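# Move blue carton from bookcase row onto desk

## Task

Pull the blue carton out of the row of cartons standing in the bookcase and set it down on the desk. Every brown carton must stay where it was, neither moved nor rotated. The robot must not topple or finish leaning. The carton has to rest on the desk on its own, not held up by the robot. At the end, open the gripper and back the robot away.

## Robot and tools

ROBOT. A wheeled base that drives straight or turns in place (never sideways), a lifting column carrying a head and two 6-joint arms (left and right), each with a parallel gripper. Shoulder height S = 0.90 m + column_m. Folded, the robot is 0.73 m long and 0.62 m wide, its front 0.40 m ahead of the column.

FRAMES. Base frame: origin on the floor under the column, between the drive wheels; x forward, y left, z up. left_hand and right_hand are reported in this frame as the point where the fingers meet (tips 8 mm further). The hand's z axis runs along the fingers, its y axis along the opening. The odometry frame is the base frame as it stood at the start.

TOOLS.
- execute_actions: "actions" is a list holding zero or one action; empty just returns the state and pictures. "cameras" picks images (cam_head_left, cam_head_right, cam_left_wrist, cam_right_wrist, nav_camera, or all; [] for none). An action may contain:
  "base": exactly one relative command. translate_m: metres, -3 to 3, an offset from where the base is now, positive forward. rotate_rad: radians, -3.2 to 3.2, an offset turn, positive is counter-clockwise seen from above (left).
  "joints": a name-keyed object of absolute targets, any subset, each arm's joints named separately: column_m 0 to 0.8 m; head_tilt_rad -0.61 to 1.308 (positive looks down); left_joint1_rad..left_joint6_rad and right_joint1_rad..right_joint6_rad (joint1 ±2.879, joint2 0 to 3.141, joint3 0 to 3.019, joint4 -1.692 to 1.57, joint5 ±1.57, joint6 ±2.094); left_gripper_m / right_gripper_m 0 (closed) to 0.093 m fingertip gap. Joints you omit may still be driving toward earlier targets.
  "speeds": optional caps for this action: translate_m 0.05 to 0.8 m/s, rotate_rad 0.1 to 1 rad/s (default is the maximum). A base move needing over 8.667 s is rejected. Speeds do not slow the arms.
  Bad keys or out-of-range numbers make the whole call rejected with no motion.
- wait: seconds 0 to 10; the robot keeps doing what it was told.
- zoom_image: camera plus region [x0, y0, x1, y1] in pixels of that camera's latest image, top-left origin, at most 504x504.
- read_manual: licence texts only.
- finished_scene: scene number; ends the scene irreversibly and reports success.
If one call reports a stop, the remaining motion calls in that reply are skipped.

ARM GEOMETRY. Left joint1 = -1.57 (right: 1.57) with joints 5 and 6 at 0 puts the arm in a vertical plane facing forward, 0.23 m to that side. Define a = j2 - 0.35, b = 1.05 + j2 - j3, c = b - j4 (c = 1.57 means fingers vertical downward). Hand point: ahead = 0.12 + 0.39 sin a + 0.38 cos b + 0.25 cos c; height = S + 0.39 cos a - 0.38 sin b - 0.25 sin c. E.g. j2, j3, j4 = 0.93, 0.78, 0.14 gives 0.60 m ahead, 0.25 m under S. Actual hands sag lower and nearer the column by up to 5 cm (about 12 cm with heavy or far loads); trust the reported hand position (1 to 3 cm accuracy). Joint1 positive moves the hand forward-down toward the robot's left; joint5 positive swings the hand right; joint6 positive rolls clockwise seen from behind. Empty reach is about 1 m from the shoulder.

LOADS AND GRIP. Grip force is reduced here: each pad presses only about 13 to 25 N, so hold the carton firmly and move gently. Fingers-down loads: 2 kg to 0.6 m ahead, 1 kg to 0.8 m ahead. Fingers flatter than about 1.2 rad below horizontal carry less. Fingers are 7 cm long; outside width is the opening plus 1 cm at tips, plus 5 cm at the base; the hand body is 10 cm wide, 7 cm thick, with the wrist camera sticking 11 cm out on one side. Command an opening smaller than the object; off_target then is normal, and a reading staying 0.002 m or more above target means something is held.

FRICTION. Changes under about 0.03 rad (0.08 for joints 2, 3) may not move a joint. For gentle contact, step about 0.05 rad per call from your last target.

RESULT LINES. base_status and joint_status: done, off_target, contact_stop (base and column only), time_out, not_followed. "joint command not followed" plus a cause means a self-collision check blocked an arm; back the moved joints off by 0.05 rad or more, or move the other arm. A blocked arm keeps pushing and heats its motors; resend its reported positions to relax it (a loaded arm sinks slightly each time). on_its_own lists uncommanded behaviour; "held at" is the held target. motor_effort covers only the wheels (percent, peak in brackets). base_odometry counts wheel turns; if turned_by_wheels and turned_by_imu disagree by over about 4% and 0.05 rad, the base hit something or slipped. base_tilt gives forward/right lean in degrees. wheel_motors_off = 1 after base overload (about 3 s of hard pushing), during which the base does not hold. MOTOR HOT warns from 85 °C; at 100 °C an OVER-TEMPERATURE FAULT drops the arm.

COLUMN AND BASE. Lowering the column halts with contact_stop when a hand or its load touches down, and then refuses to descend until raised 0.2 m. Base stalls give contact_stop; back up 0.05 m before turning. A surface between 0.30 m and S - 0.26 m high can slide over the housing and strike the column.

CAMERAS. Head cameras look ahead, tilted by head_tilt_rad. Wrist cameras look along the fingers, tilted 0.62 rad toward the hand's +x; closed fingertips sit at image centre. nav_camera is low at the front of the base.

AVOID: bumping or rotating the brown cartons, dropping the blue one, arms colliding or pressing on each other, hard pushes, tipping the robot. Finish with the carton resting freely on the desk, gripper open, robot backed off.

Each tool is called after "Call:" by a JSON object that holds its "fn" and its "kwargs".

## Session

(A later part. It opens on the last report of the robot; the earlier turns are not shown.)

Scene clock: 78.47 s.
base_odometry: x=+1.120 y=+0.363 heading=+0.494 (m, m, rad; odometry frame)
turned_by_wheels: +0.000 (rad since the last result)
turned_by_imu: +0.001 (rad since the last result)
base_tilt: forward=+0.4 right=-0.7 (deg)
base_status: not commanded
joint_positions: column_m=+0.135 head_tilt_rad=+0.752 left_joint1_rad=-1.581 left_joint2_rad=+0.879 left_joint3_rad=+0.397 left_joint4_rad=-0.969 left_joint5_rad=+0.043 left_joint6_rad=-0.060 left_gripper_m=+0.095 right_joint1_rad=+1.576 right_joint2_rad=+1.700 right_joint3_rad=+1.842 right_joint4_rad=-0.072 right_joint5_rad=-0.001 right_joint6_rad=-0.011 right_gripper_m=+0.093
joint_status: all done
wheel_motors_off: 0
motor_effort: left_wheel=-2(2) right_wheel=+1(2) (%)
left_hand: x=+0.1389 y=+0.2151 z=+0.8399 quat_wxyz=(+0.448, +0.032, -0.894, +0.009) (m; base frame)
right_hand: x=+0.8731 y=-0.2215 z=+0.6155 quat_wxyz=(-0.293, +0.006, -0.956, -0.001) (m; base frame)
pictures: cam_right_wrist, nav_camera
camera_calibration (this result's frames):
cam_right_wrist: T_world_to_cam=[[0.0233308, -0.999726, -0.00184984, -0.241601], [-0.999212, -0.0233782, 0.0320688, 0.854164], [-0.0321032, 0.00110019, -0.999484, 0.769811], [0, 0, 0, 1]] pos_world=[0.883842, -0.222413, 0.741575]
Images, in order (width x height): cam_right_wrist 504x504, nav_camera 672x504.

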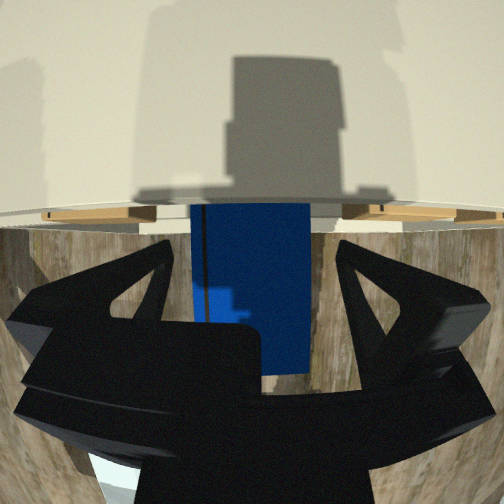

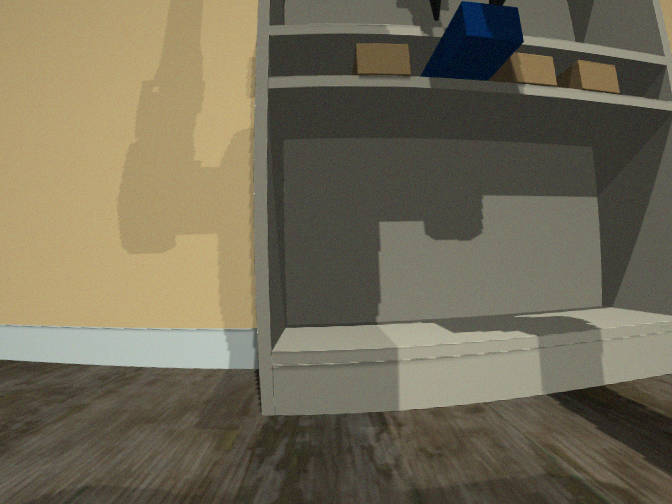

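Call:
{"fn": "execute_actions", "kwargs": {"actions": [{"base":{"rotate_rad":0.004},"joints":{"column_m":0.105}}], "cameras": ["cam_right_wrist"]}}

Scene clock: 81.83 s.
base_odometry: x=+1.120 y=+0.364 heading=+0.497 (m, m, rad; odometry frame)
turned_by_wheels: +0.003 (rad since the last result)
turned_by_imu: +0.004 (rad since the last result)
base_tilt: forward=+0.3 right=-0.8 (deg)
base_status: done
joint_positions: column_m=+0.105 head_tilt_rad=+0.752 left_joint1_rad=-1.581 left_joint2_rad=+0.879 left_joint3_rad=+0.397 left_joint4_rad=-0.969 left_joint5_rad=+0.043 left_joint6_rad=-0.060 left_gripper_m=+0.095 right_joint1_rad=+1.575 right_joint2_rad=+1.700 right_joint3_rad=+1.842 right_joint4_rad=-0.072 right_joint5_rad=-0.001 right_joint6_rad=-0.011 right_gripper_m=+0.093
joint_status: all done
wheel_motors_off: 0
motor_effort: left_wheel=-1(29) right_wheel=+2(27) (%)
left_hand: x=+0.1389 y=+0.2151 z=+0.8099 quat_wxyz=(+0.448, +0.032, -0.894, +0.009) (m; base frame)
right_hand: x=+0.8731 y=-0.2221 z=+0.5855 quat_wxyz=(-0.293, +0.006, -0.956, -0.001) (m; base frame)
pictures: cam_right_wrist
camera_calibration (this result's frames):
cam_right_wrist: T_world_to_cam=[[0.0229495, -0.999736, -0.00118928, -0.242294], [-0.999221, -0.0229758, 0.0320841, 0.855203], [-0.0321029, 0.000452042, -0.999484, 0.739667], [0, 0, 0, 1]] pos_world=[0.883843, -0.222915, 0.711559]
Images, in order (width x height): cam_right_wrist 504x504.

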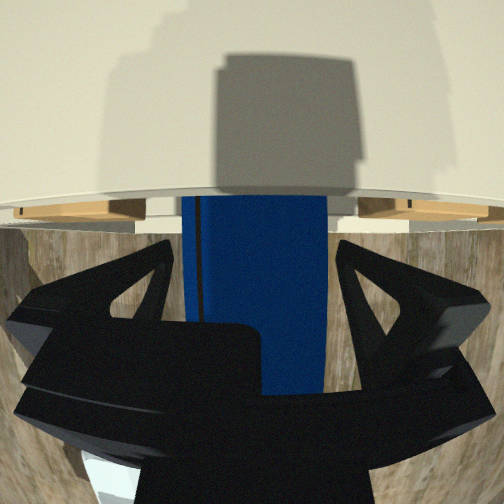

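Call:
{"fn": "execute_actions", "kwargs": {"actions": [{"joints":{"column_m":0.068}}], "cameras": ["cam_right_wrist"]}}

Call:
{"fn": "execute_actions", "kwargs": {"actions": [{"joints":{"right_gripper_m":0.03}}], "cameras": []}}

Call:
{"fn": "execute_actions", "kwargs": {"actions": [{"base":{"translate_m":-0.07},"speeds":{"translate_m":0.05}}], "cameras": ["cam_right_wrist","nav_camera","cam_head_left"]}}

Scene clock: 85.50 s.
base_odometry: x=+1.120 y=+0.364 heading=+0.497 (m, m, rad; odometry frame)
turned_by_wheels: +0.000 (rad since the last result)
turned_by_imu: +0.001 (rad since the last result)
base_tilt: forward=+0.3 right=-0.7 (deg)
base_status: not commanded
joint_positions: column_m=+0.068 head_tilt_rad=+0.752 left_joint1_rad=-1.581 left_joint2_rad=+0.879 left_joint3_rad=+0.397 left_joint4_rad=-0.969 left_joint5_rad=+0.043 left_joint6_rad=-0.060 left_gripper_m=+0.095 right_joint1_rad=+1.575 right_joint2_rad=+1.700 right_joint3_rad=+1.842 right_joint4_rad=-0.072 right_joint5_rad=-0.001 right_joint6_rad=-0.011 right_gripper_m=+0.093
joint_status: all done
wheel_motors_off: 0
motor_effort: left_wheel=-1(2) right_wheel=+3(2) (%)
left_hand: x=+0.1389 y=+0.2151 z=+0.7729 quat_wxyz=(+0.448, +0.032, -0.894, +0.009) (m; base frame)
right_hand: x=+0.8731 y=-0.2221 z=+0.5485 quat_wxyz=(-0.293, +0.006, -0.956, -0.001) (m; base frame)
pictures: cam_right_wrist
camera_calibration (this result's frames):
cam_right_wrist: T_world_to_cam=[[0.0229495, -0.999736, -0.00118928, -0.242338], [-0.999221, -0.0229758, 0.0320841, 0.856389], [-0.0321029, 0.000452042, -0.999484, 0.702704], [0, 0, 0, 1]] pos_world=[0.883843, -0.222915, 0.674577]
Images, in order (width x height): cam_right_wrist 504x504.

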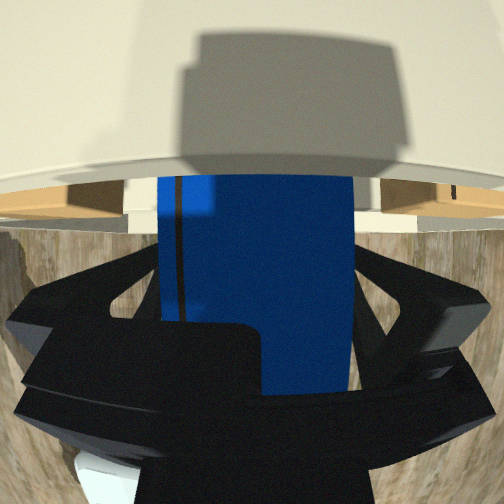

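Scene clock: 86.13 s.
base_odometry: x=+1.120 y=+0.364 heading=+0.497 (m, m, rad; odometry frame)
turned_by_wheels: +0.000 (rad since the last result)
turned_by_imu: +0.000 (rad since the last result)
base_tilt: forward=+0.4 right=-0.9 (deg)
base_status: not commanded
joint_positions: column_m=+0.068 head_tilt_rad=+0.752 left_joint1_rad=-1.581 left_joint2_rad=+0.879 left_joint3_rad=+0.397 left_joint4_rad=-0.969 left_joint5_rad=+0.043 left_joint6_rad=-0.060 left_gripper_m=+0.095 right_joint1_rad=+1.575 right_joint2_rad=+1.700 right_joint3_rad=+1.842 right_joint4_rad=-0.072 right_joint5_rad=-0.001 right_joint6_rad=-0.011 right_gripper_m=+0.085
joint_status: right_gripper_m off_target (ended at +0.085, target +0.030)
wheel_motors_off: 0
motor_effort: left_wheel=-2(2) right_wheel=+2(3) (%)
left_hand: x=+0.1389 y=+0.2151 z=+0.7729 quat_wxyz=(+0.448, +0.032, -0.894, +0.009) (m; base frame)
right_hand: x=+0.8731 y=-0.2221 z=+0.5485 quat_wxyz=(-0.293, +0.006, -0.956, -0.001) (m; base frame)
pictures: none
No camera images: the call's "cameras" was empty. Leave "cameras" out to get every camera's image.

Scene clock: 88.03 s.
base_odometry: x=+1.058 y=+0.330 heading=+0.498 (m, m, rad; odometry frame)
turned_by_wheels: +0.001 (rad since the last result)
turned_by_imu: +0.001 (rad since the last result)
base_tilt: forward=+0.4 right=-0.7 (deg)
base_status: done
joint_positions: column_m=+0.068 head_tilt_rad=+0.753 left_joint1_rad=-1.581 left_joint2_rad=+0.879 left_joint3_rad=+0.397 left_joint4_rad=-0.969 left_joint5_rad=+0.043 left_joint6_rad=-0.060 left_gripper_m=+0.095 right_joint1_rad=+1.575 right_joint2_rad=+1.700 right_joint3_rad=+1.841 right_joint4_rad=-0.072 right_joint5_rad=-0.001 right_joint6_rad=-0.011 right_gripper_m=+0.085
joint_status: not commanded
wheel_motors_off: 0
motor_effort: left_wheel=+0(45) right_wheel=+0(31) (%)
left_hand: x=+0.1387 y=+0.2151 z=+0.7730 quat_wxyz=(+0.448, +0.032, -0.894, +0.009) (m; base frame)
right_hand: x=+0.8723 y=-0.2221 z=+0.5480 quat_wxyz=(-0.292, +0.006, -0.956, -0.001) (m; base frame)
pictures: cam_head_left, cam_right_wrist, nav_camera
camera_calibration (this result's frames):
cam_head_left: T_world_to_cam=[[0.0361319, -0.998149, -0.0489246, 0.100334], [-0.614059, 0.0164491, -0.789089, 0.855366], [0.788433, 0.0585539, -0.612328, 0.535081], [0, 0, 0, 1]] pos_world=[0.0997453, 0.0547475, 1.00751]
cam_right_wrist: T_world_to_cam=[[0.0229531, -0.999736, -0.00122112, -0.242306], [-0.999171, -0.0229812, 0.0336088, 0.854758], [-0.033628, 0.000448678, -0.999434, 0.703413], [0, 0, 0, 1]] pos_world=[0.883265, -0.222914, 0.673991]
Images, in order (width x height): cam_head_left 672x504, cam_right_wrist 504x504, nav_camera 672x504.

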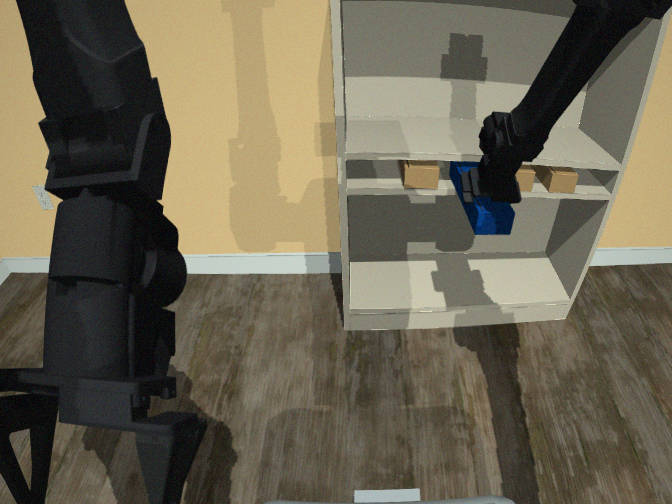

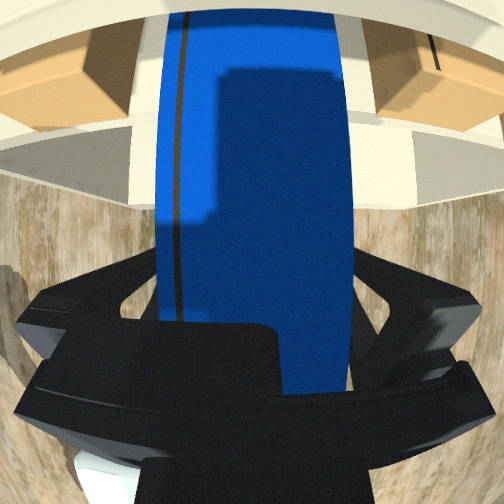

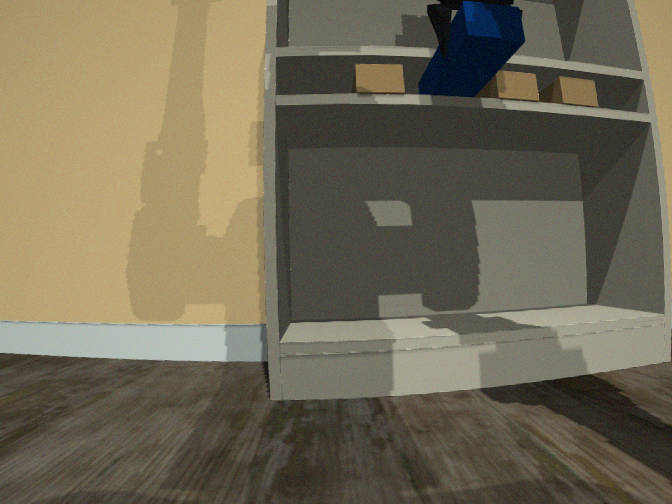

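Call:
{"fn": "execute_actions", "kwargs": {"actions": [{"base":{"translate_m":-0.06},"speeds":{"translate_m":0.05},"joints":{"column_m":0.083}}], "cameras": ["cam_right_wrist","nav_camera","cam_head_left"]}}

Scene clock: 92.27 s.
base_odometry: x=+1.006 y=+0.302 heading=+0.498 (m, m, rad; odometry frame)
turned_by_wheels: +0.001 (rad since the last result)
turned_by_imu: +0.002 (rad since the last result)
base_tilt: forward=+0.6 right=-0.8 (deg)
base_status: done
joint_positions: column_m=+0.083 head_tilt_rad=+0.753 left_joint1_rad=-1.581 left_joint2_rad=+0.879 left_joint3_rad=+0.397 left_joint4_rad=-0.969 left_joint5_rad=+0.043 left_joint6_rad=-0.060 left_gripper_m=+0.095 right_joint1_rad=+1.575 right_joint2_rad=+1.701 right_joint3_rad=+1.840 right_joint4_rad=-0.072 right_joint5_rad=-0.001 right_joint6_rad=-0.011 right_gripper_m=+0.085
joint_status: all done
wheel_motors_off: 0
motor_effort: left_wheel=+1(32) right_wheel=+0(57) (%)
left_hand: x=+0.1387 y=+0.2151 z=+0.7878 quat_wxyz=(+0.448, +0.032, -0.894, +0.009) (m; base frame)
right_hand: x=+0.8715 y=-0.2221 z=+0.5621 quat_wxyz=(-0.291, +0.006, -0.957, -0.001) (m; base frame)
pictures: cam_head_left, cam_right_wrist, nav_camera
camera_calibration (this result's frames):
cam_head_left: T_world_to_cam=[[0.0361237, -0.998149, -0.0489307, 0.101069], [-0.614192, 0.0164491, -0.788985, 0.867005], [0.788329, 0.0585539, -0.612461, 0.54434], [0, 0, 0, 1]] pos_world=[0.0997374, 0.0547475, 1.02239]
cam_right_wrist: T_world_to_cam=[[0.0229577, -0.999736, -0.00126092, -0.24225], [-0.999105, -0.022988, 0.0355146, 0.852336], [-0.0355342, 0.000444463, -0.999368, 0.719118], [0, 0, 0, 1]] pos_world=[0.882688, -0.222912, 0.688088]
Images, in order (width x height): cam_head_left 672x504, cam_right_wrist 504x504, nav_camera 672x504.

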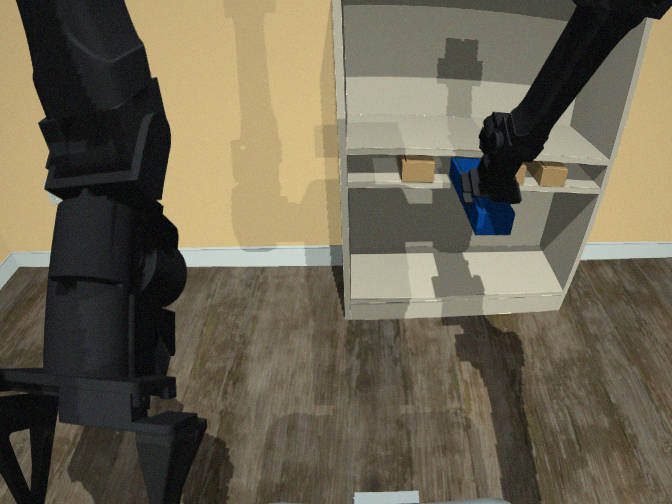

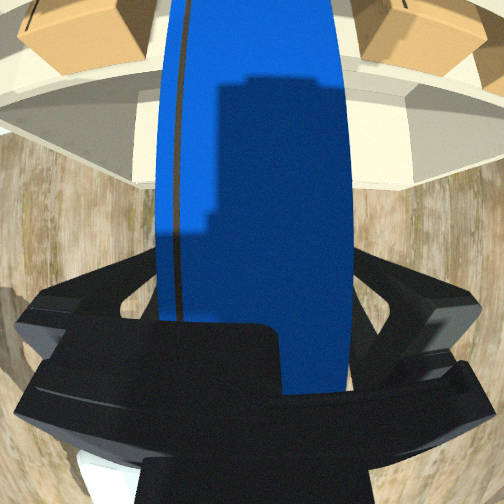

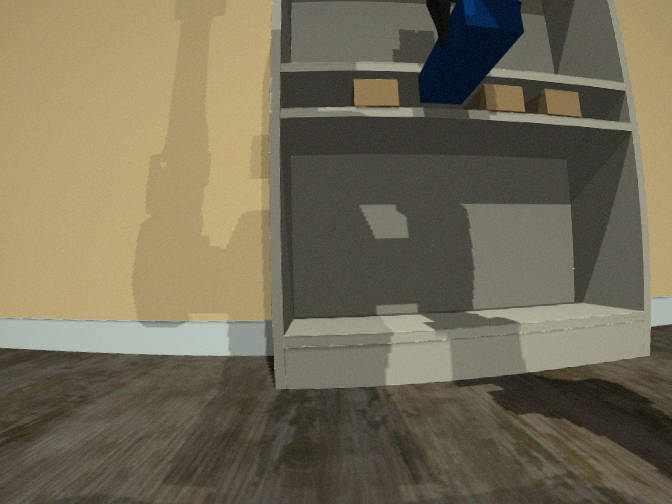

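Call:
{"fn": "execute_actions", "kwargs": {"actions": [{"base":{"translate_m":-0.2},"speeds":{"translate_m":0.08}}], "cameras": ["nav_camera"]}}

Call:
{"fn": "execute_actions", "kwargs": {"actions": [{"base":{"rotate_rad":-1.7},"speeds":{"rotate_rad":0.3},"joints":{"column_m":0.45,"head_tilt_rad":0.6}}]}}

Scene clock: 99.37 s.
base_odometry: x=+0.830 y=+0.206 heading=+0.499 (m, m, rad; odometry frame)
turned_by_wheels: +0.001 (rad since the last result)
turned_by_imu: +0.002 (rad since the last result)
base_tilt: forward=+0.5 right=-0.7 (deg)
base_status: done
joint_positions: column_m=+0.083 head_tilt_rad=+0.753 left_joint1_rad=-1.581 left_joint2_rad=+0.878 left_joint3_rad=+0.397 left_joint4_rad=-0.969 left_joint5_rad=+0.043 left_joint6_rad=-0.060 left_gripper_m=+0.095 right_joint1_rad=+1.575 right_joint2_rad=+1.701 right_joint3_rad=+1.839 right_joint4_rad=-0.072 right_joint5_rad=-0.001 right_joint6_rad=-0.011 right_gripper_m=+0.085
joint_status: not commanded
wheel_motors_off: 0
motor_effort: left_wheel=+1(28) right_wheel=-1(47) (%)
left_hand: x=+0.1390 y=+0.2151 z=+0.7878 quat_wxyz=(+0.447, +0.032, -0.894, +0.009) (m; base frame)
right_hand: x=+0.8710 y=-0.2221 z=+0.5618 quat_wxyz=(-0.290, +0.006, -0.957, -0.001) (m; base frame)
pictures: nav_camera
Images, in order (width x height): nav_camera 672x504.

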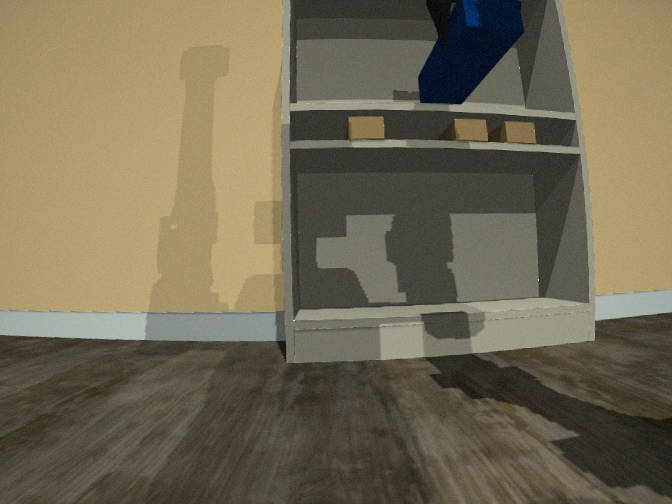

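Scene clock: 105.83 s.
base_odometry: x=+0.830 y=+0.206 heading=-1.201 (m, m, rad; odometry frame)
turned_by_wheels: -1.700 (rad since the last result)
turned_by_imu: -1.700 (rad since the last result)
base_tilt: forward=+0.3 right=-0.8 (deg)
base_status: done
joint_positions: column_m=+0.450 head_tilt_rad=+0.617 left_joint1_rad=-1.581 left_joint2_rad=+0.878 left_joint3_rad=+0.397 left_joint4_rad=-0.969 left_joint5_rad=+0.043 left_joint6_rad=-0.060 left_gripper_m=+0.095 right_joint1_rad=+1.568 right_joint2_rad=+1.701 right_joint3_rad=+1.839 right_joint4_rad=-0.072 right_joint5_rad=+0.000 right_joint6_rad=-0.011 right_gripper_m=+0.085
joint_status: all done
wheel_motors_off: 0
motor_effort: left_wheel=+1(34) right_wheel=-1(37) (%)
left_hand: x=+0.1390 y=+0.2151 z=+1.1548 quat_wxyz=(+0.447, +0.032, -0.894, +0.009) (m; base frame)
right_hand: x=+0.8708 y=-0.2275 z=+0.9285 quat_wxyz=(-0.290, +0.005, -0.957, +0.003) (m; base frame)
pictures: cam_head_left, cam_head_right, cam_left_wrist, cam_right_wrist, nav_camera
camera_calibration (this result's frames):
cam_head_left: T_world_to_cam=[[0.0424177, -0.998149, -0.0435874, 0.111039], [-0.501678, 0.0164491, -0.864898, 1.25993], [0.864014, 0.0585539, -0.500051, 0.60391], [0, 0, 0, 1]] pos_world=[0.105581, 0.0547475, 1.39654]
cam_head_right: T_world_to_cam=[[0.0409058, -0.998763, -0.0282692, -0.0245676], [-0.491116, 0.00454085, -0.871082, 1.27045], [0.870133, 0.0495158, -0.490323, 0.591624], [0, 0, 0, 1]] pos_world=[0.110154, -0.0596009, 1.39606]
cam_left_wrist: T_world_to_cam=[[0.0689702, -0.99738, -0.0218102, 0.230458], [-0.0246987, -0.0235627, 0.999417, -1.14244], [-0.997313, -0.0683913, -0.0262591, 0.307561], [0, 0, 0, 1]] pos_world=[0.262623, 0.22397, 1.15488]
cam_right_wrist: T_world_to_cam=[[0.019105, -0.999804, 0.0052868, -0.249877], [-0.99913, -0.0188956, 0.0371771, 0.837987], [-0.0370699, -0.00599247, -0.999295, 1.08504], [0, 0, 0, 1]] pos_world=[0.882254, -0.227491, 1.05444]
Images, in order (width x height): cam_head_left 672x504, cam_head_right 672x504, cam_left_wrist 504x504, cam_right_wrist 504x504, nav_camera 672x504.

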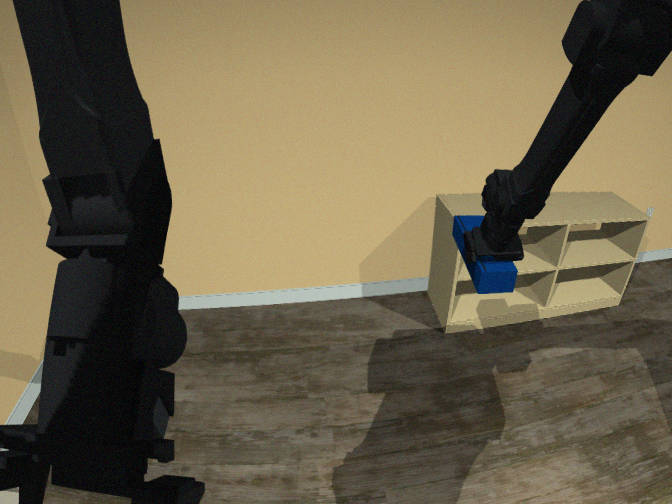

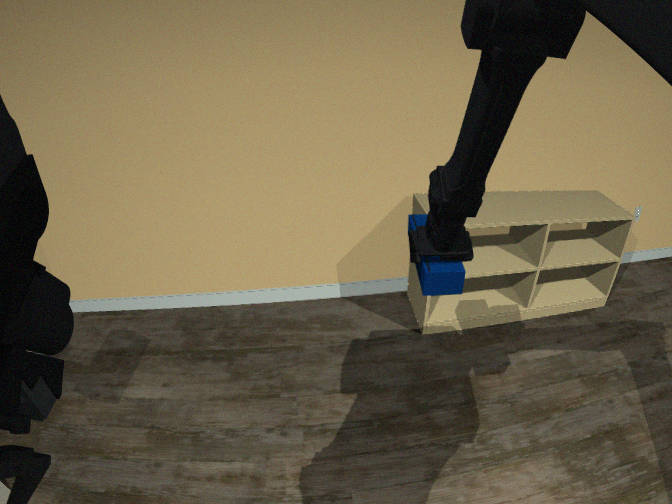

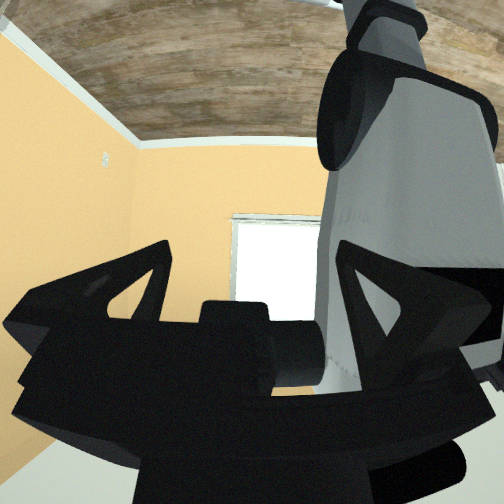

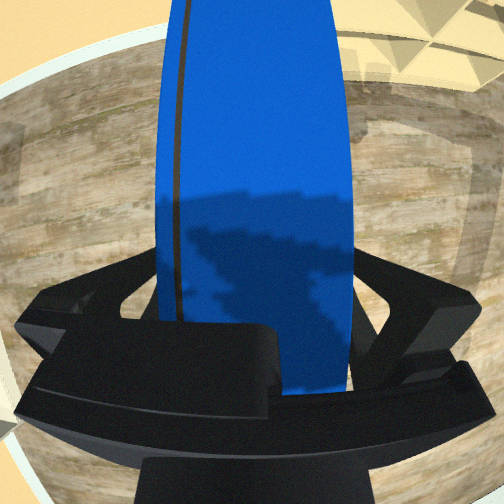

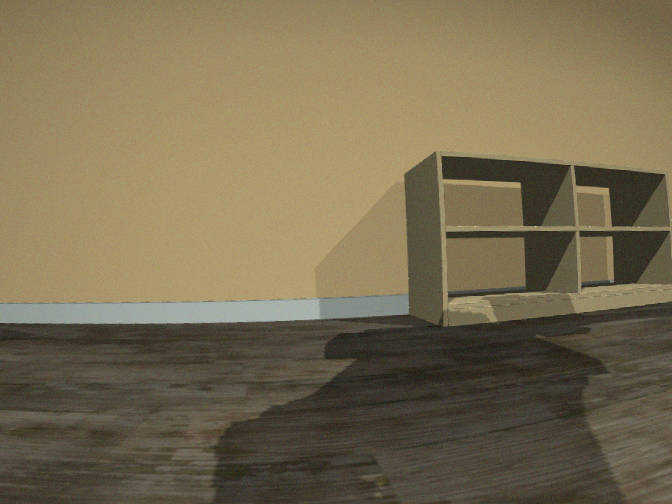

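Call:
{"fn": "execute_actions", "kwargs": {"actions": [{"base":{"rotate_rad":-1.3},"speeds":{"rotate_rad":0.4}}], "cameras": ["cam_head_left","nav_camera"]}}

Scene clock: 111.23 s.
base_odometry: x=+0.830 y=+0.206 heading=-2.500 (m, m, rad; odometry frame)
turned_by_wheels: -1.300 (rad since the last result)
turned_by_imu: -1.302 (rad since the last result)
base_tilt: forward=+0.4 right=-0.9 (deg)
base_status: done
joint_positions: column_m=+0.450 head_tilt_rad=+0.617 left_joint1_rad=-1.581 left_joint2_rad=+0.878 left_joint3_rad=+0.397 left_joint4_rad=-0.969 left_joint5_rad=+0.043 left_joint6_rad=-0.060 left_gripper_m=+0.095 right_joint1_rad=+1.569 right_joint2_rad=+1.701 right_joint3_rad=+1.839 right_joint4_rad=-0.072 right_joint5_rad=+0.000 right_joint6_rad=-0.011 right_gripper_m=+0.085
joint_status: not commanded
wheel_motors_off: 0
motor_effort: left_wheel=+1(17) right_wheel=+0(28) (%)
left_hand: x=+0.1390 y=+0.2151 z=+1.1548 quat_wxyz=(+0.447, +0.032, -0.894, +0.009) (m; base frame)
right_hand: x=+0.8708 y=-0.2269 z=+0.9285 quat_wxyz=(-0.290, +0.005, -0.957, +0.002) (m; base frame)
pictures: cam_head_left, nav_camera
camera_calibration (this result's frames):
cam_head_left: T_world_to_cam=[[0.0424177, -0.998149, -0.0435874, 0.111039], [-0.501678, 0.0164491, -0.864898, 1.25993], [0.864014, 0.0585539, -0.500051, 0.60391], [0, 0, 0, 1]] pos_world=[0.105581, 0.0547475, 1.39654]
Images, in order (width x height): cam_head_left 672x504, nav_camera 672x504.

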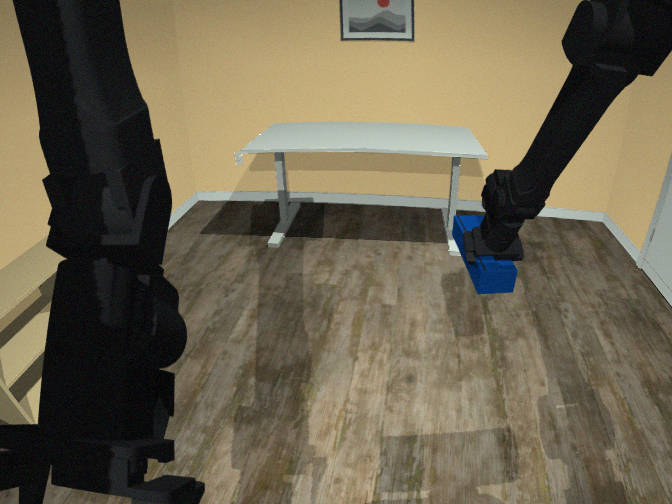

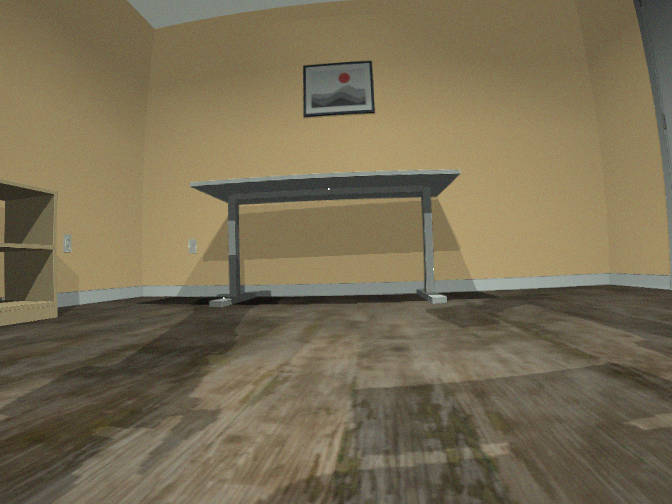

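Call:
{"fn": "execute_actions", "kwargs": {"actions": [{"base":{"translate_m":1.75},"speeds":{"translate_m":0.4},"joints":{"head_tilt_rad":0.8,"column_m":0.38}}], "cameras": ["cam_head_left","cam_right_wrist","nav_camera"]}}

Scene clock: 118.83 s.
base_odometry: x=-0.573 y=-0.841 heading=-2.501 (m, m, rad; odometry frame)
turned_by_wheels: -0.001 (rad since the last result)
turned_by_imu: +0.003 (rad since the last result)
base_tilt: forward=+0.4 right=-1.0 (deg)
base_status: done
joint_positions: column_m=+0.380 head_tilt_rad=+0.802 left_joint1_rad=-1.581 left_joint2_rad=+0.878 left_joint3_rad=+0.400 left_joint4_rad=-0.969 left_joint5_rad=+0.043 left_joint6_rad=-0.060 left_gripper_m=+0.095 right_joint1_rad=+1.569 right_joint2_rad=+1.702 right_joint3_rad=+1.838 right_joint4_rad=-0.073 right_joint5_rad=+0.000 right_joint6_rad=-0.011 right_gripper_m=+0.085
joint_status: all done
wheel_motors_off: 0
motor_effort: left_wheel=+0(39) right_wheel=+1(49) (%)
left_hand: x=+0.1403 y=+0.2151 z=+1.0845 quat_wxyz=(+0.446, +0.032, -0.894, +0.009) (m; base frame)
right_hand: x=+0.8701 y=-0.2269 z=+0.8575 quat_wxyz=(-0.289, +0.005, -0.957, +0.002) (m; base frame)
pictures: cam_head_left, cam_right_wrist, nav_camera
camera_calibration (this result's frames):
cam_head_left: T_world_to_cam=[[0.0336684, -0.998149, -0.0506514, 0.118081], [-0.652328, 0.0164491, -0.757758, 1.06068], [0.757188, 0.0585539, -0.650567, 0.77993], [0, 0, 0, 1]] pos_world=[0.0973837, 0.0547475, 1.31712]
cam_right_wrist: T_world_to_cam=[[0.019492, -0.999799, 0.00458718, -0.248643], [-0.99905, -0.0192982, 0.03907, 0.838094], [-0.0389737, -0.00534438, -0.999226, 1.0159], [0, 0, 0, 1]] pos_world=[0.881738, -0.22699, 0.983507]
Images, in order (width x height): cam_head_left 672x504, cam_right_wrist 504x504, nav_camera 672x504.

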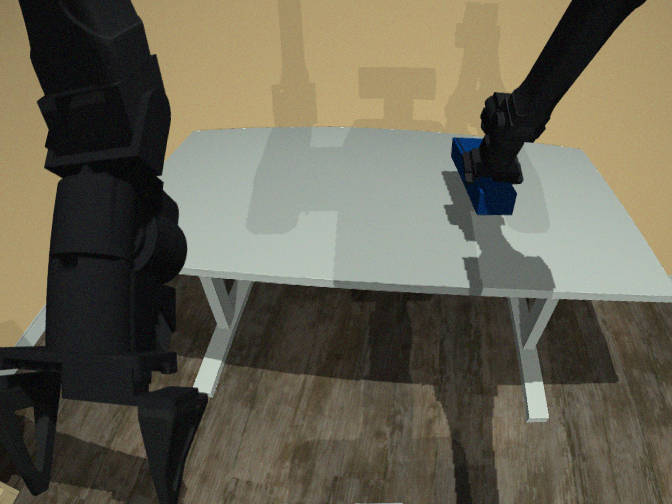

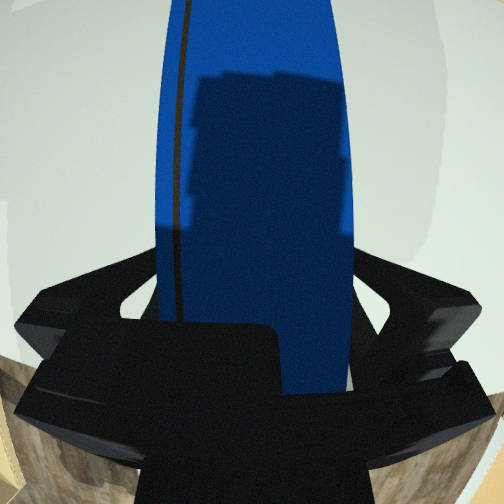

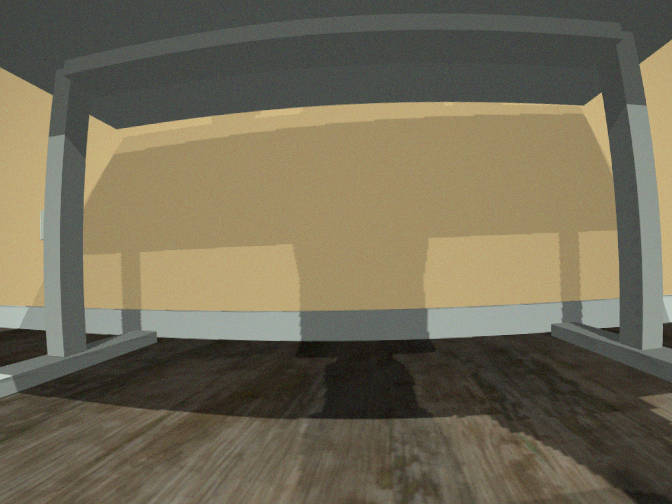

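Call:
{"fn": "execute_actions", "kwargs": {"actions": [{"joints":{"column_m":0.3}}], "cameras": ["cam_head_left","cam_right_wrist"]}}

Call:
{"fn": "zoom_image", "kwargs": {"camera": "cam_head_left", "region": [400,80,600,260]}}

Scene clock: 126.53 s.
base_odometry: x=-0.573 y=-0.841 heading=-2.501 (m, m, rad; odometry frame)
turned_by_wheels: +0.000 (rad since the last result)
turned_by_imu: +0.001 (rad since the last result)
base_tilt: forward=+0.5 right=-0.7 (deg)
base_status: not commanded
joint_positions: column_m=+0.300 head_tilt_rad=+0.802 left_joint1_rad=-1.581 left_joint2_rad=+0.878 left_joint3_rad=+0.400 left_joint4_rad=-0.969 left_joint5_rad=+0.043 left_joint6_rad=-0.060 left_gripper_m=+0.095 right_joint1_rad=+1.569 right_joint2_rad=+1.702 right_joint3_rad=+1.838 right_joint4_rad=-0.073 right_joint5_rad=+0.000 right_joint6_rad=-0.011 right_gripper_m=+0.085
joint_status: all done
wheel_motors_off: 0
motor_effort: left_wheel=-2(1) right_wheel=+2(3) (%)
left_hand: x=+0.1403 y=+0.2151 z=+1.0045 quat_wxyz=(+0.446, +0.032, -0.894, +0.009) (m; base frame)
right_hand: x=+0.8701 y=-0.2269 z=+0.7775 quat_wxyz=(-0.289, +0.005, -0.957, +0.002) (m; base frame)
pictures: cam_head_left, cam_right_wrist
camera_calibration (this result's frames):
cam_head_left: T_world_to_cam=[[0.0336684, -0.998149, -0.0506514, 0.114028], [-0.652328, 0.0164491, -0.757758, 1.00005], [0.757188, 0.0585539, -0.650567, 0.727873], [0, 0, 0, 1]] pos_world=[0.0973837, 0.0547475, 1.2371]
cam_right_wrist: T_world_to_cam=[[0.019492, -0.999799, 0.00458718, -0.248276], [-0.99905, -0.0192982, 0.03907, 0.841221], [-0.0389737, -0.00534438, -0.999226, 0.935941], [0, 0, 0, 1]] pos_world=[0.881738, -0.22699, 0.903489]
Images, in order (width x height): cam_head_left 672x504, cam_right_wrist 504x504.

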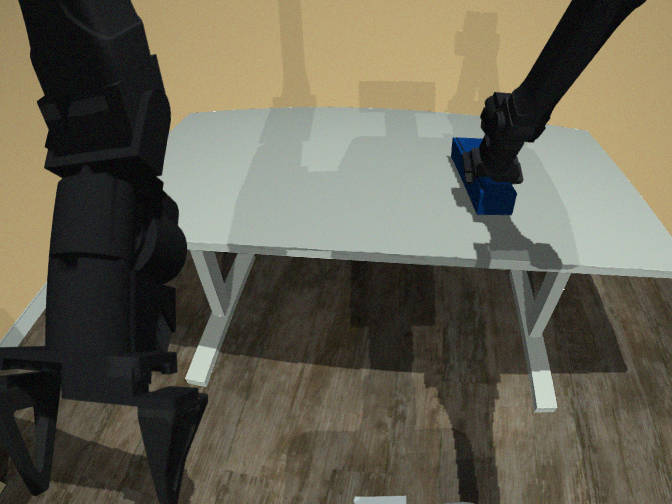

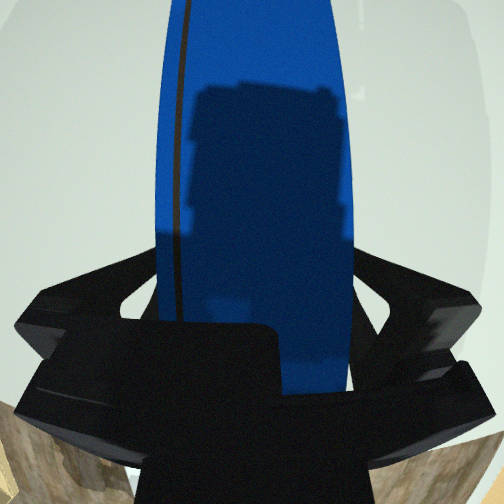

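Region (400, 80, 600, 260) of cam_head_left's 672x504 image, scaled by 2.520, with more detail than that image has; it fills the top 454 rows of this view, and the rest is white.

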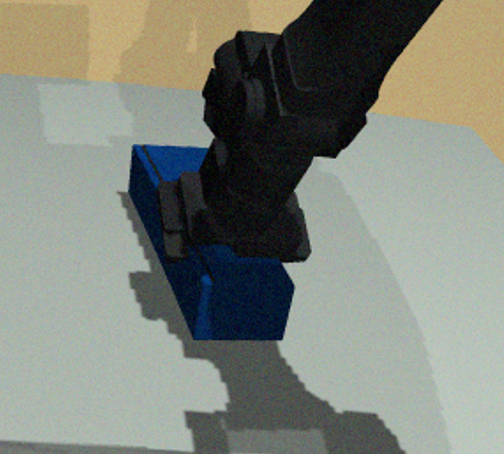

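Call:
{"fn": "execute_actions", "kwargs": {"actions": [{"joints":{"column_m":0.288}}], "cameras": ["cam_head_left"]}}

Call:
{"fn": "zoom_image", "kwargs": {"camera": "cam_head_left", "region": [400,80,600,260]}}

Scene clock: 129.03 s.
base_odometry: x=-0.573 y=-0.841 heading=-2.501 (m, m, rad; odometry frame)
turned_by_wheels: +0.000 (rad since the last result)
turned_by_imu: +0.000 (rad since the last result)
base_tilt: forward=+0.3 right=-0.7 (deg)
base_status: not commanded
joint_positions: column_m=+0.288 head_tilt_rad=+0.802 left_joint1_rad=-1.581 left_joint2_rad=+0.878 left_joint3_rad=+0.400 left_joint4_rad=-0.969 left_joint5_rad=+0.043 left_joint6_rad=-0.060 left_gripper_m=+0.095 right_joint1_rad=+1.569 right_joint2_rad=+1.702 right_joint3_rad=+1.838 right_joint4_rad=-0.073 right_joint5_rad=+0.000 right_joint6_rad=-0.011 right_gripper_m=+0.085
joint_status: all done
wheel_motors_off: 0
motor_effort: left_wheel=-3(2) right_wheel=+3(3) (%)
left_hand: x=+0.1403 y=+0.2151 z=+0.9925 quat_wxyz=(+0.446, +0.032, -0.894, +0.009) (m; base frame)
right_hand: x=+0.8701 y=-0.2269 z=+0.7655 quat_wxyz=(-0.289, +0.005, -0.957, +0.002) (m; base frame)
pictures: cam_head_left
camera_calibration (this result's frames):
cam_head_left: T_world_to_cam=[[0.0336684, -0.998149, -0.0506514, 0.113421], [-0.652328, 0.0164491, -0.757758, 0.990964], [0.757188, 0.0585539, -0.650567, 0.720073], [0, 0, 0, 1]] pos_world=[0.0973837, 0.0547475, 1.22511]
Images, in order (width x height): cam_head_left 672x504.

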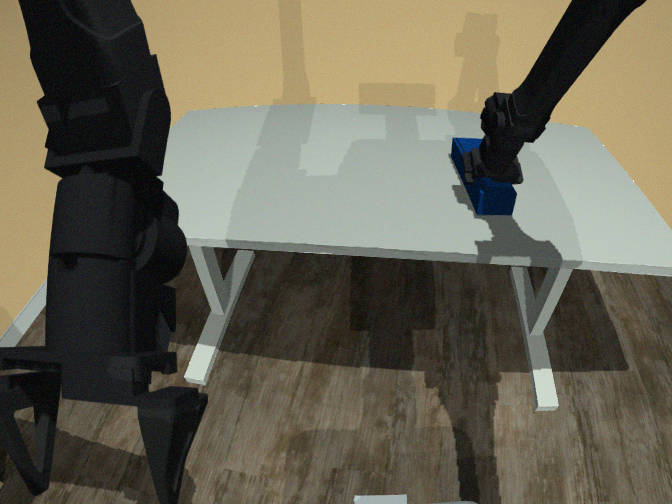

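Region (400, 80, 600, 260) of cam_head_left's 672x504 image, scaled by 2.520, with more detail than that image has; it fills the top 454 rows of this view, and the rest is white.

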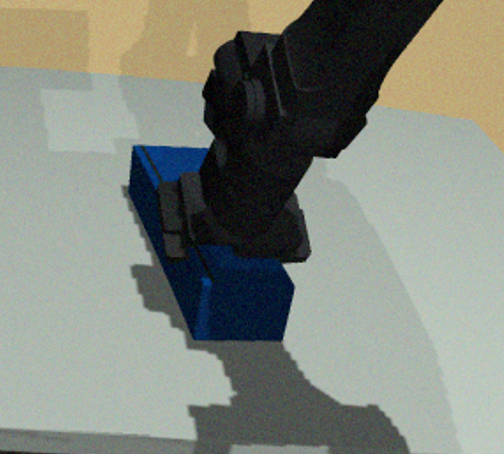

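The shadow shows a gap of about a centimetre remaining.

Call:
{"fn": "execute_actions", "kwargs": {"actions": [{"joints":{"column_m":0.276}}], "cameras": []}}

Call:
{"fn": "execute_actions", "kwargs": {"actions": [{"joints":{"right_gripper_m":0.093}}], "cameras": []}}

Call:
{"fn": "execute_actions", "kwargs": {"actions": [{"joints":{"column_m":0.36}}], "cameras": []}}

Call:
{"fn": "execute_actions", "kwargs": {"actions": [{"base":{"translate_m":-0.4}}], "cameras": ["cam_head_left"]}}

Scene clock: 133.37 s.
base_odometry: x=-0.573 y=-0.841 heading=-2.501 (m, m, rad; odometry frame)
turned_by_wheels: +0.000 (rad since the last result)
turned_by_imu: +0.001 (rad since the last result)
base_tilt: forward=+0.3 right=-0.8 (deg)
base_status: not commanded
joint_positions: column_m=+0.276 head_tilt_rad=+0.802 left_joint1_rad=-1.581 left_joint2_rad=+0.878 left_joint3_rad=+0.400 left_joint4_rad=-0.969 left_joint5_rad=+0.043 left_joint6_rad=-0.060 left_gripper_m=+0.095 right_joint1_rad=+1.569 right_joint2_rad=+1.703 right_joint3_rad=+1.838 right_joint4_rad=-0.073 right_joint5_rad=+0.000 right_joint6_rad=-0.011 right_gripper_m=+0.085
joint_status: all done
wheel_motors_off: 0
motor_effort: left_wheel=-2(2) right_wheel=+3(3) (%)
left_hand: x=+0.1403 y=+0.2151 z=+0.9805 quat_wxyz=(+0.446, +0.032, -0.894, +0.009) (m; base frame)
right_hand: x=+0.8699 y=-0.2269 z=+0.7533 quat_wxyz=(-0.289, +0.005, -0.957, +0.002) (m; base frame)
pictures: none
No camera images: the call's "cameras" was empty. Leave "cameras" out to get every camera's image.

Scene clock: 134.00 s.
base_odometry: x=-0.573 y=-0.841 heading=-2.501 (m, m, rad; odometry frame)
turned_by_wheels: +0.000 (rad since the last result)
turned_by_imu: +0.000 (rad since the last result)
base_tilt: forward=+0.4 right=-0.8 (deg)
base_status: not commanded
joint_positions: column_m=+0.276 head_tilt_rad=+0.802 left_joint1_rad=-1.581 left_joint2_rad=+0.878 left_joint3_rad=+0.400 left_joint4_rad=-0.969 left_joint5_rad=+0.043 left_joint6_rad=-0.060 left_gripper_m=+0.095 right_joint1_rad=+1.569 right_joint2_rad=+1.703 right_joint3_rad=+1.838 right_joint4_rad=-0.073 right_joint5_rad=+0.000 right_joint6_rad=-0.011 right_gripper_m=+0.093
joint_status: all done
wheel_motors_off: 0
motor_effort: left_wheel=-2(2) right_wheel=+4(3) (%)
left_hand: x=+0.1403 y=+0.2151 z=+0.9805 quat_wxyz=(+0.446, +0.032, -0.894, +0.009) (m; base frame)
right_hand: x=+0.8699 y=-0.2269 z=+0.7533 quat_wxyz=(-0.289, +0.005, -0.957, +0.002) (m; base frame)
pictures: none
No camera images: the call's "cameras" was empty. Leave "cameras" out to get every camera's image.

Scene clock: 135.67 s.
base_odometry: x=-0.573 y=-0.841 heading=-2.501 (m, m, rad; odometry frame)
turned_by_wheels: +0.000 (rad since the last result)
turned_by_imu: +0.000 (rad since the last result)
base_tilt: forward=+0.2 right=-0.8 (deg)
base_status: not commanded
joint_positions: column_m=+0.360 head_tilt_rad=+0.802 left_joint1_rad=-1.581 left_joint2_rad=+0.878 left_joint3_rad=+0.400 left_joint4_rad=-0.969 left_joint5_rad=+0.043 left_joint6_rad=-0.060 left_gripper_m=+0.095 right_joint1_rad=+1.569 right_joint2_rad=+1.703 right_joint3_rad=+1.838 right_joint4_rad=-0.073 right_joint5_rad=+0.000 right_joint6_rad=-0.011 right_gripper_m=+0.093
joint_status: all done
wheel_motors_off: 0
motor_effort: left_wheel=-3(2) right_wheel=+4(4) (%)
left_hand: x=+0.1403 y=+0.2151 z=+1.0644 quat_wxyz=(+0.446, +0.032, -0.894, +0.009) (m; base frame)
right_hand: x=+0.8699 y=-0.2269 z=+0.8372 quat_wxyz=(-0.289, +0.005, -0.957, +0.002) (m; base frame)
pictures: none
No camera images: the call's "cameras" was empty. Leave "cameras" out to get every camera's image.

Scene clock: 137.93 s.
base_odometry: x=-0.252 y=-0.602 heading=-2.502 (m, m, rad; odometry frame)
turned_by_wheels: -0.001 (rad since the last result)
turned_by_imu: -0.001 (rad since the last result)
base_tilt: forward=+0.4 right=-0.8 (deg)
base_status: done
joint_positions: column_m=+0.360 head_tilt_rad=+0.803 left_joint1_rad=-1.581 left_joint2_rad=+0.877 left_joint3_rad=+0.396 left_joint4_rad=-0.969 left_joint5_rad=+0.043 left_joint6_rad=-0.060 left_gripper_m=+0.095 right_joint1_rad=+1.569 right_joint2_rad=+1.703 right_joint3_rad=+1.837 right_joint4_rad=-0.073 right_joint5_rad=+0.000 right_joint6_rad=-0.011 right_gripper_m=+0.093
joint_status: not commanded
wheel_motors_off: 0
motor_effort: left_wheel=+0(28) right_wheel=+1(48) (%)
left_hand: x=+0.1386 y=+0.2151 z=+1.0650 quat_wxyz=(+0.447, +0.032, -0.894, +0.009) (m; base frame)
right_hand: x=+0.8693 y=-0.2269 z=+0.8367 quat_wxyz=(-0.289, +0.005, -0.957, +0.002) (m; base frame)
pictures: cam_head_left
camera_calibration (this result's frames):
cam_head_left: T_world_to_cam=[[0.0336473, -0.998149, -0.0506654, 0.117083], [-0.652644, 0.0164491, -0.757486, 1.0451], [0.756917, 0.0585539, -0.650882, 0.767287], [0, 0, 0, 1]] pos_world=[0.0973634, 0.0547475, 1.29699]
Images, in order (width x height): cam_head_left 672x504.

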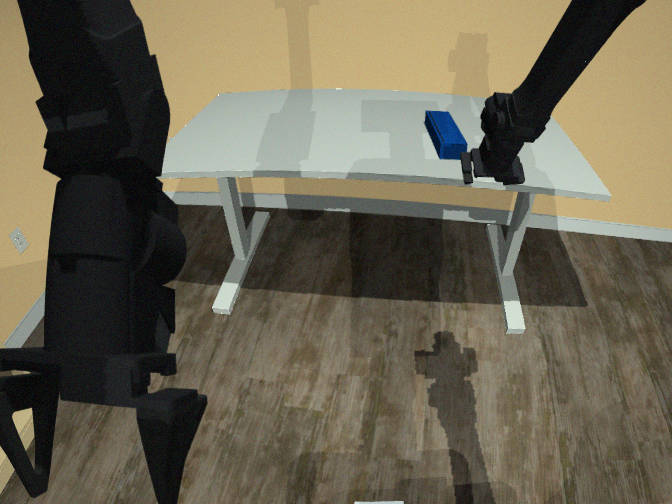

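Call:
{"fn": "finished_scene", "kwargs": {"scene": 1}}

The scene is finished: the task was done.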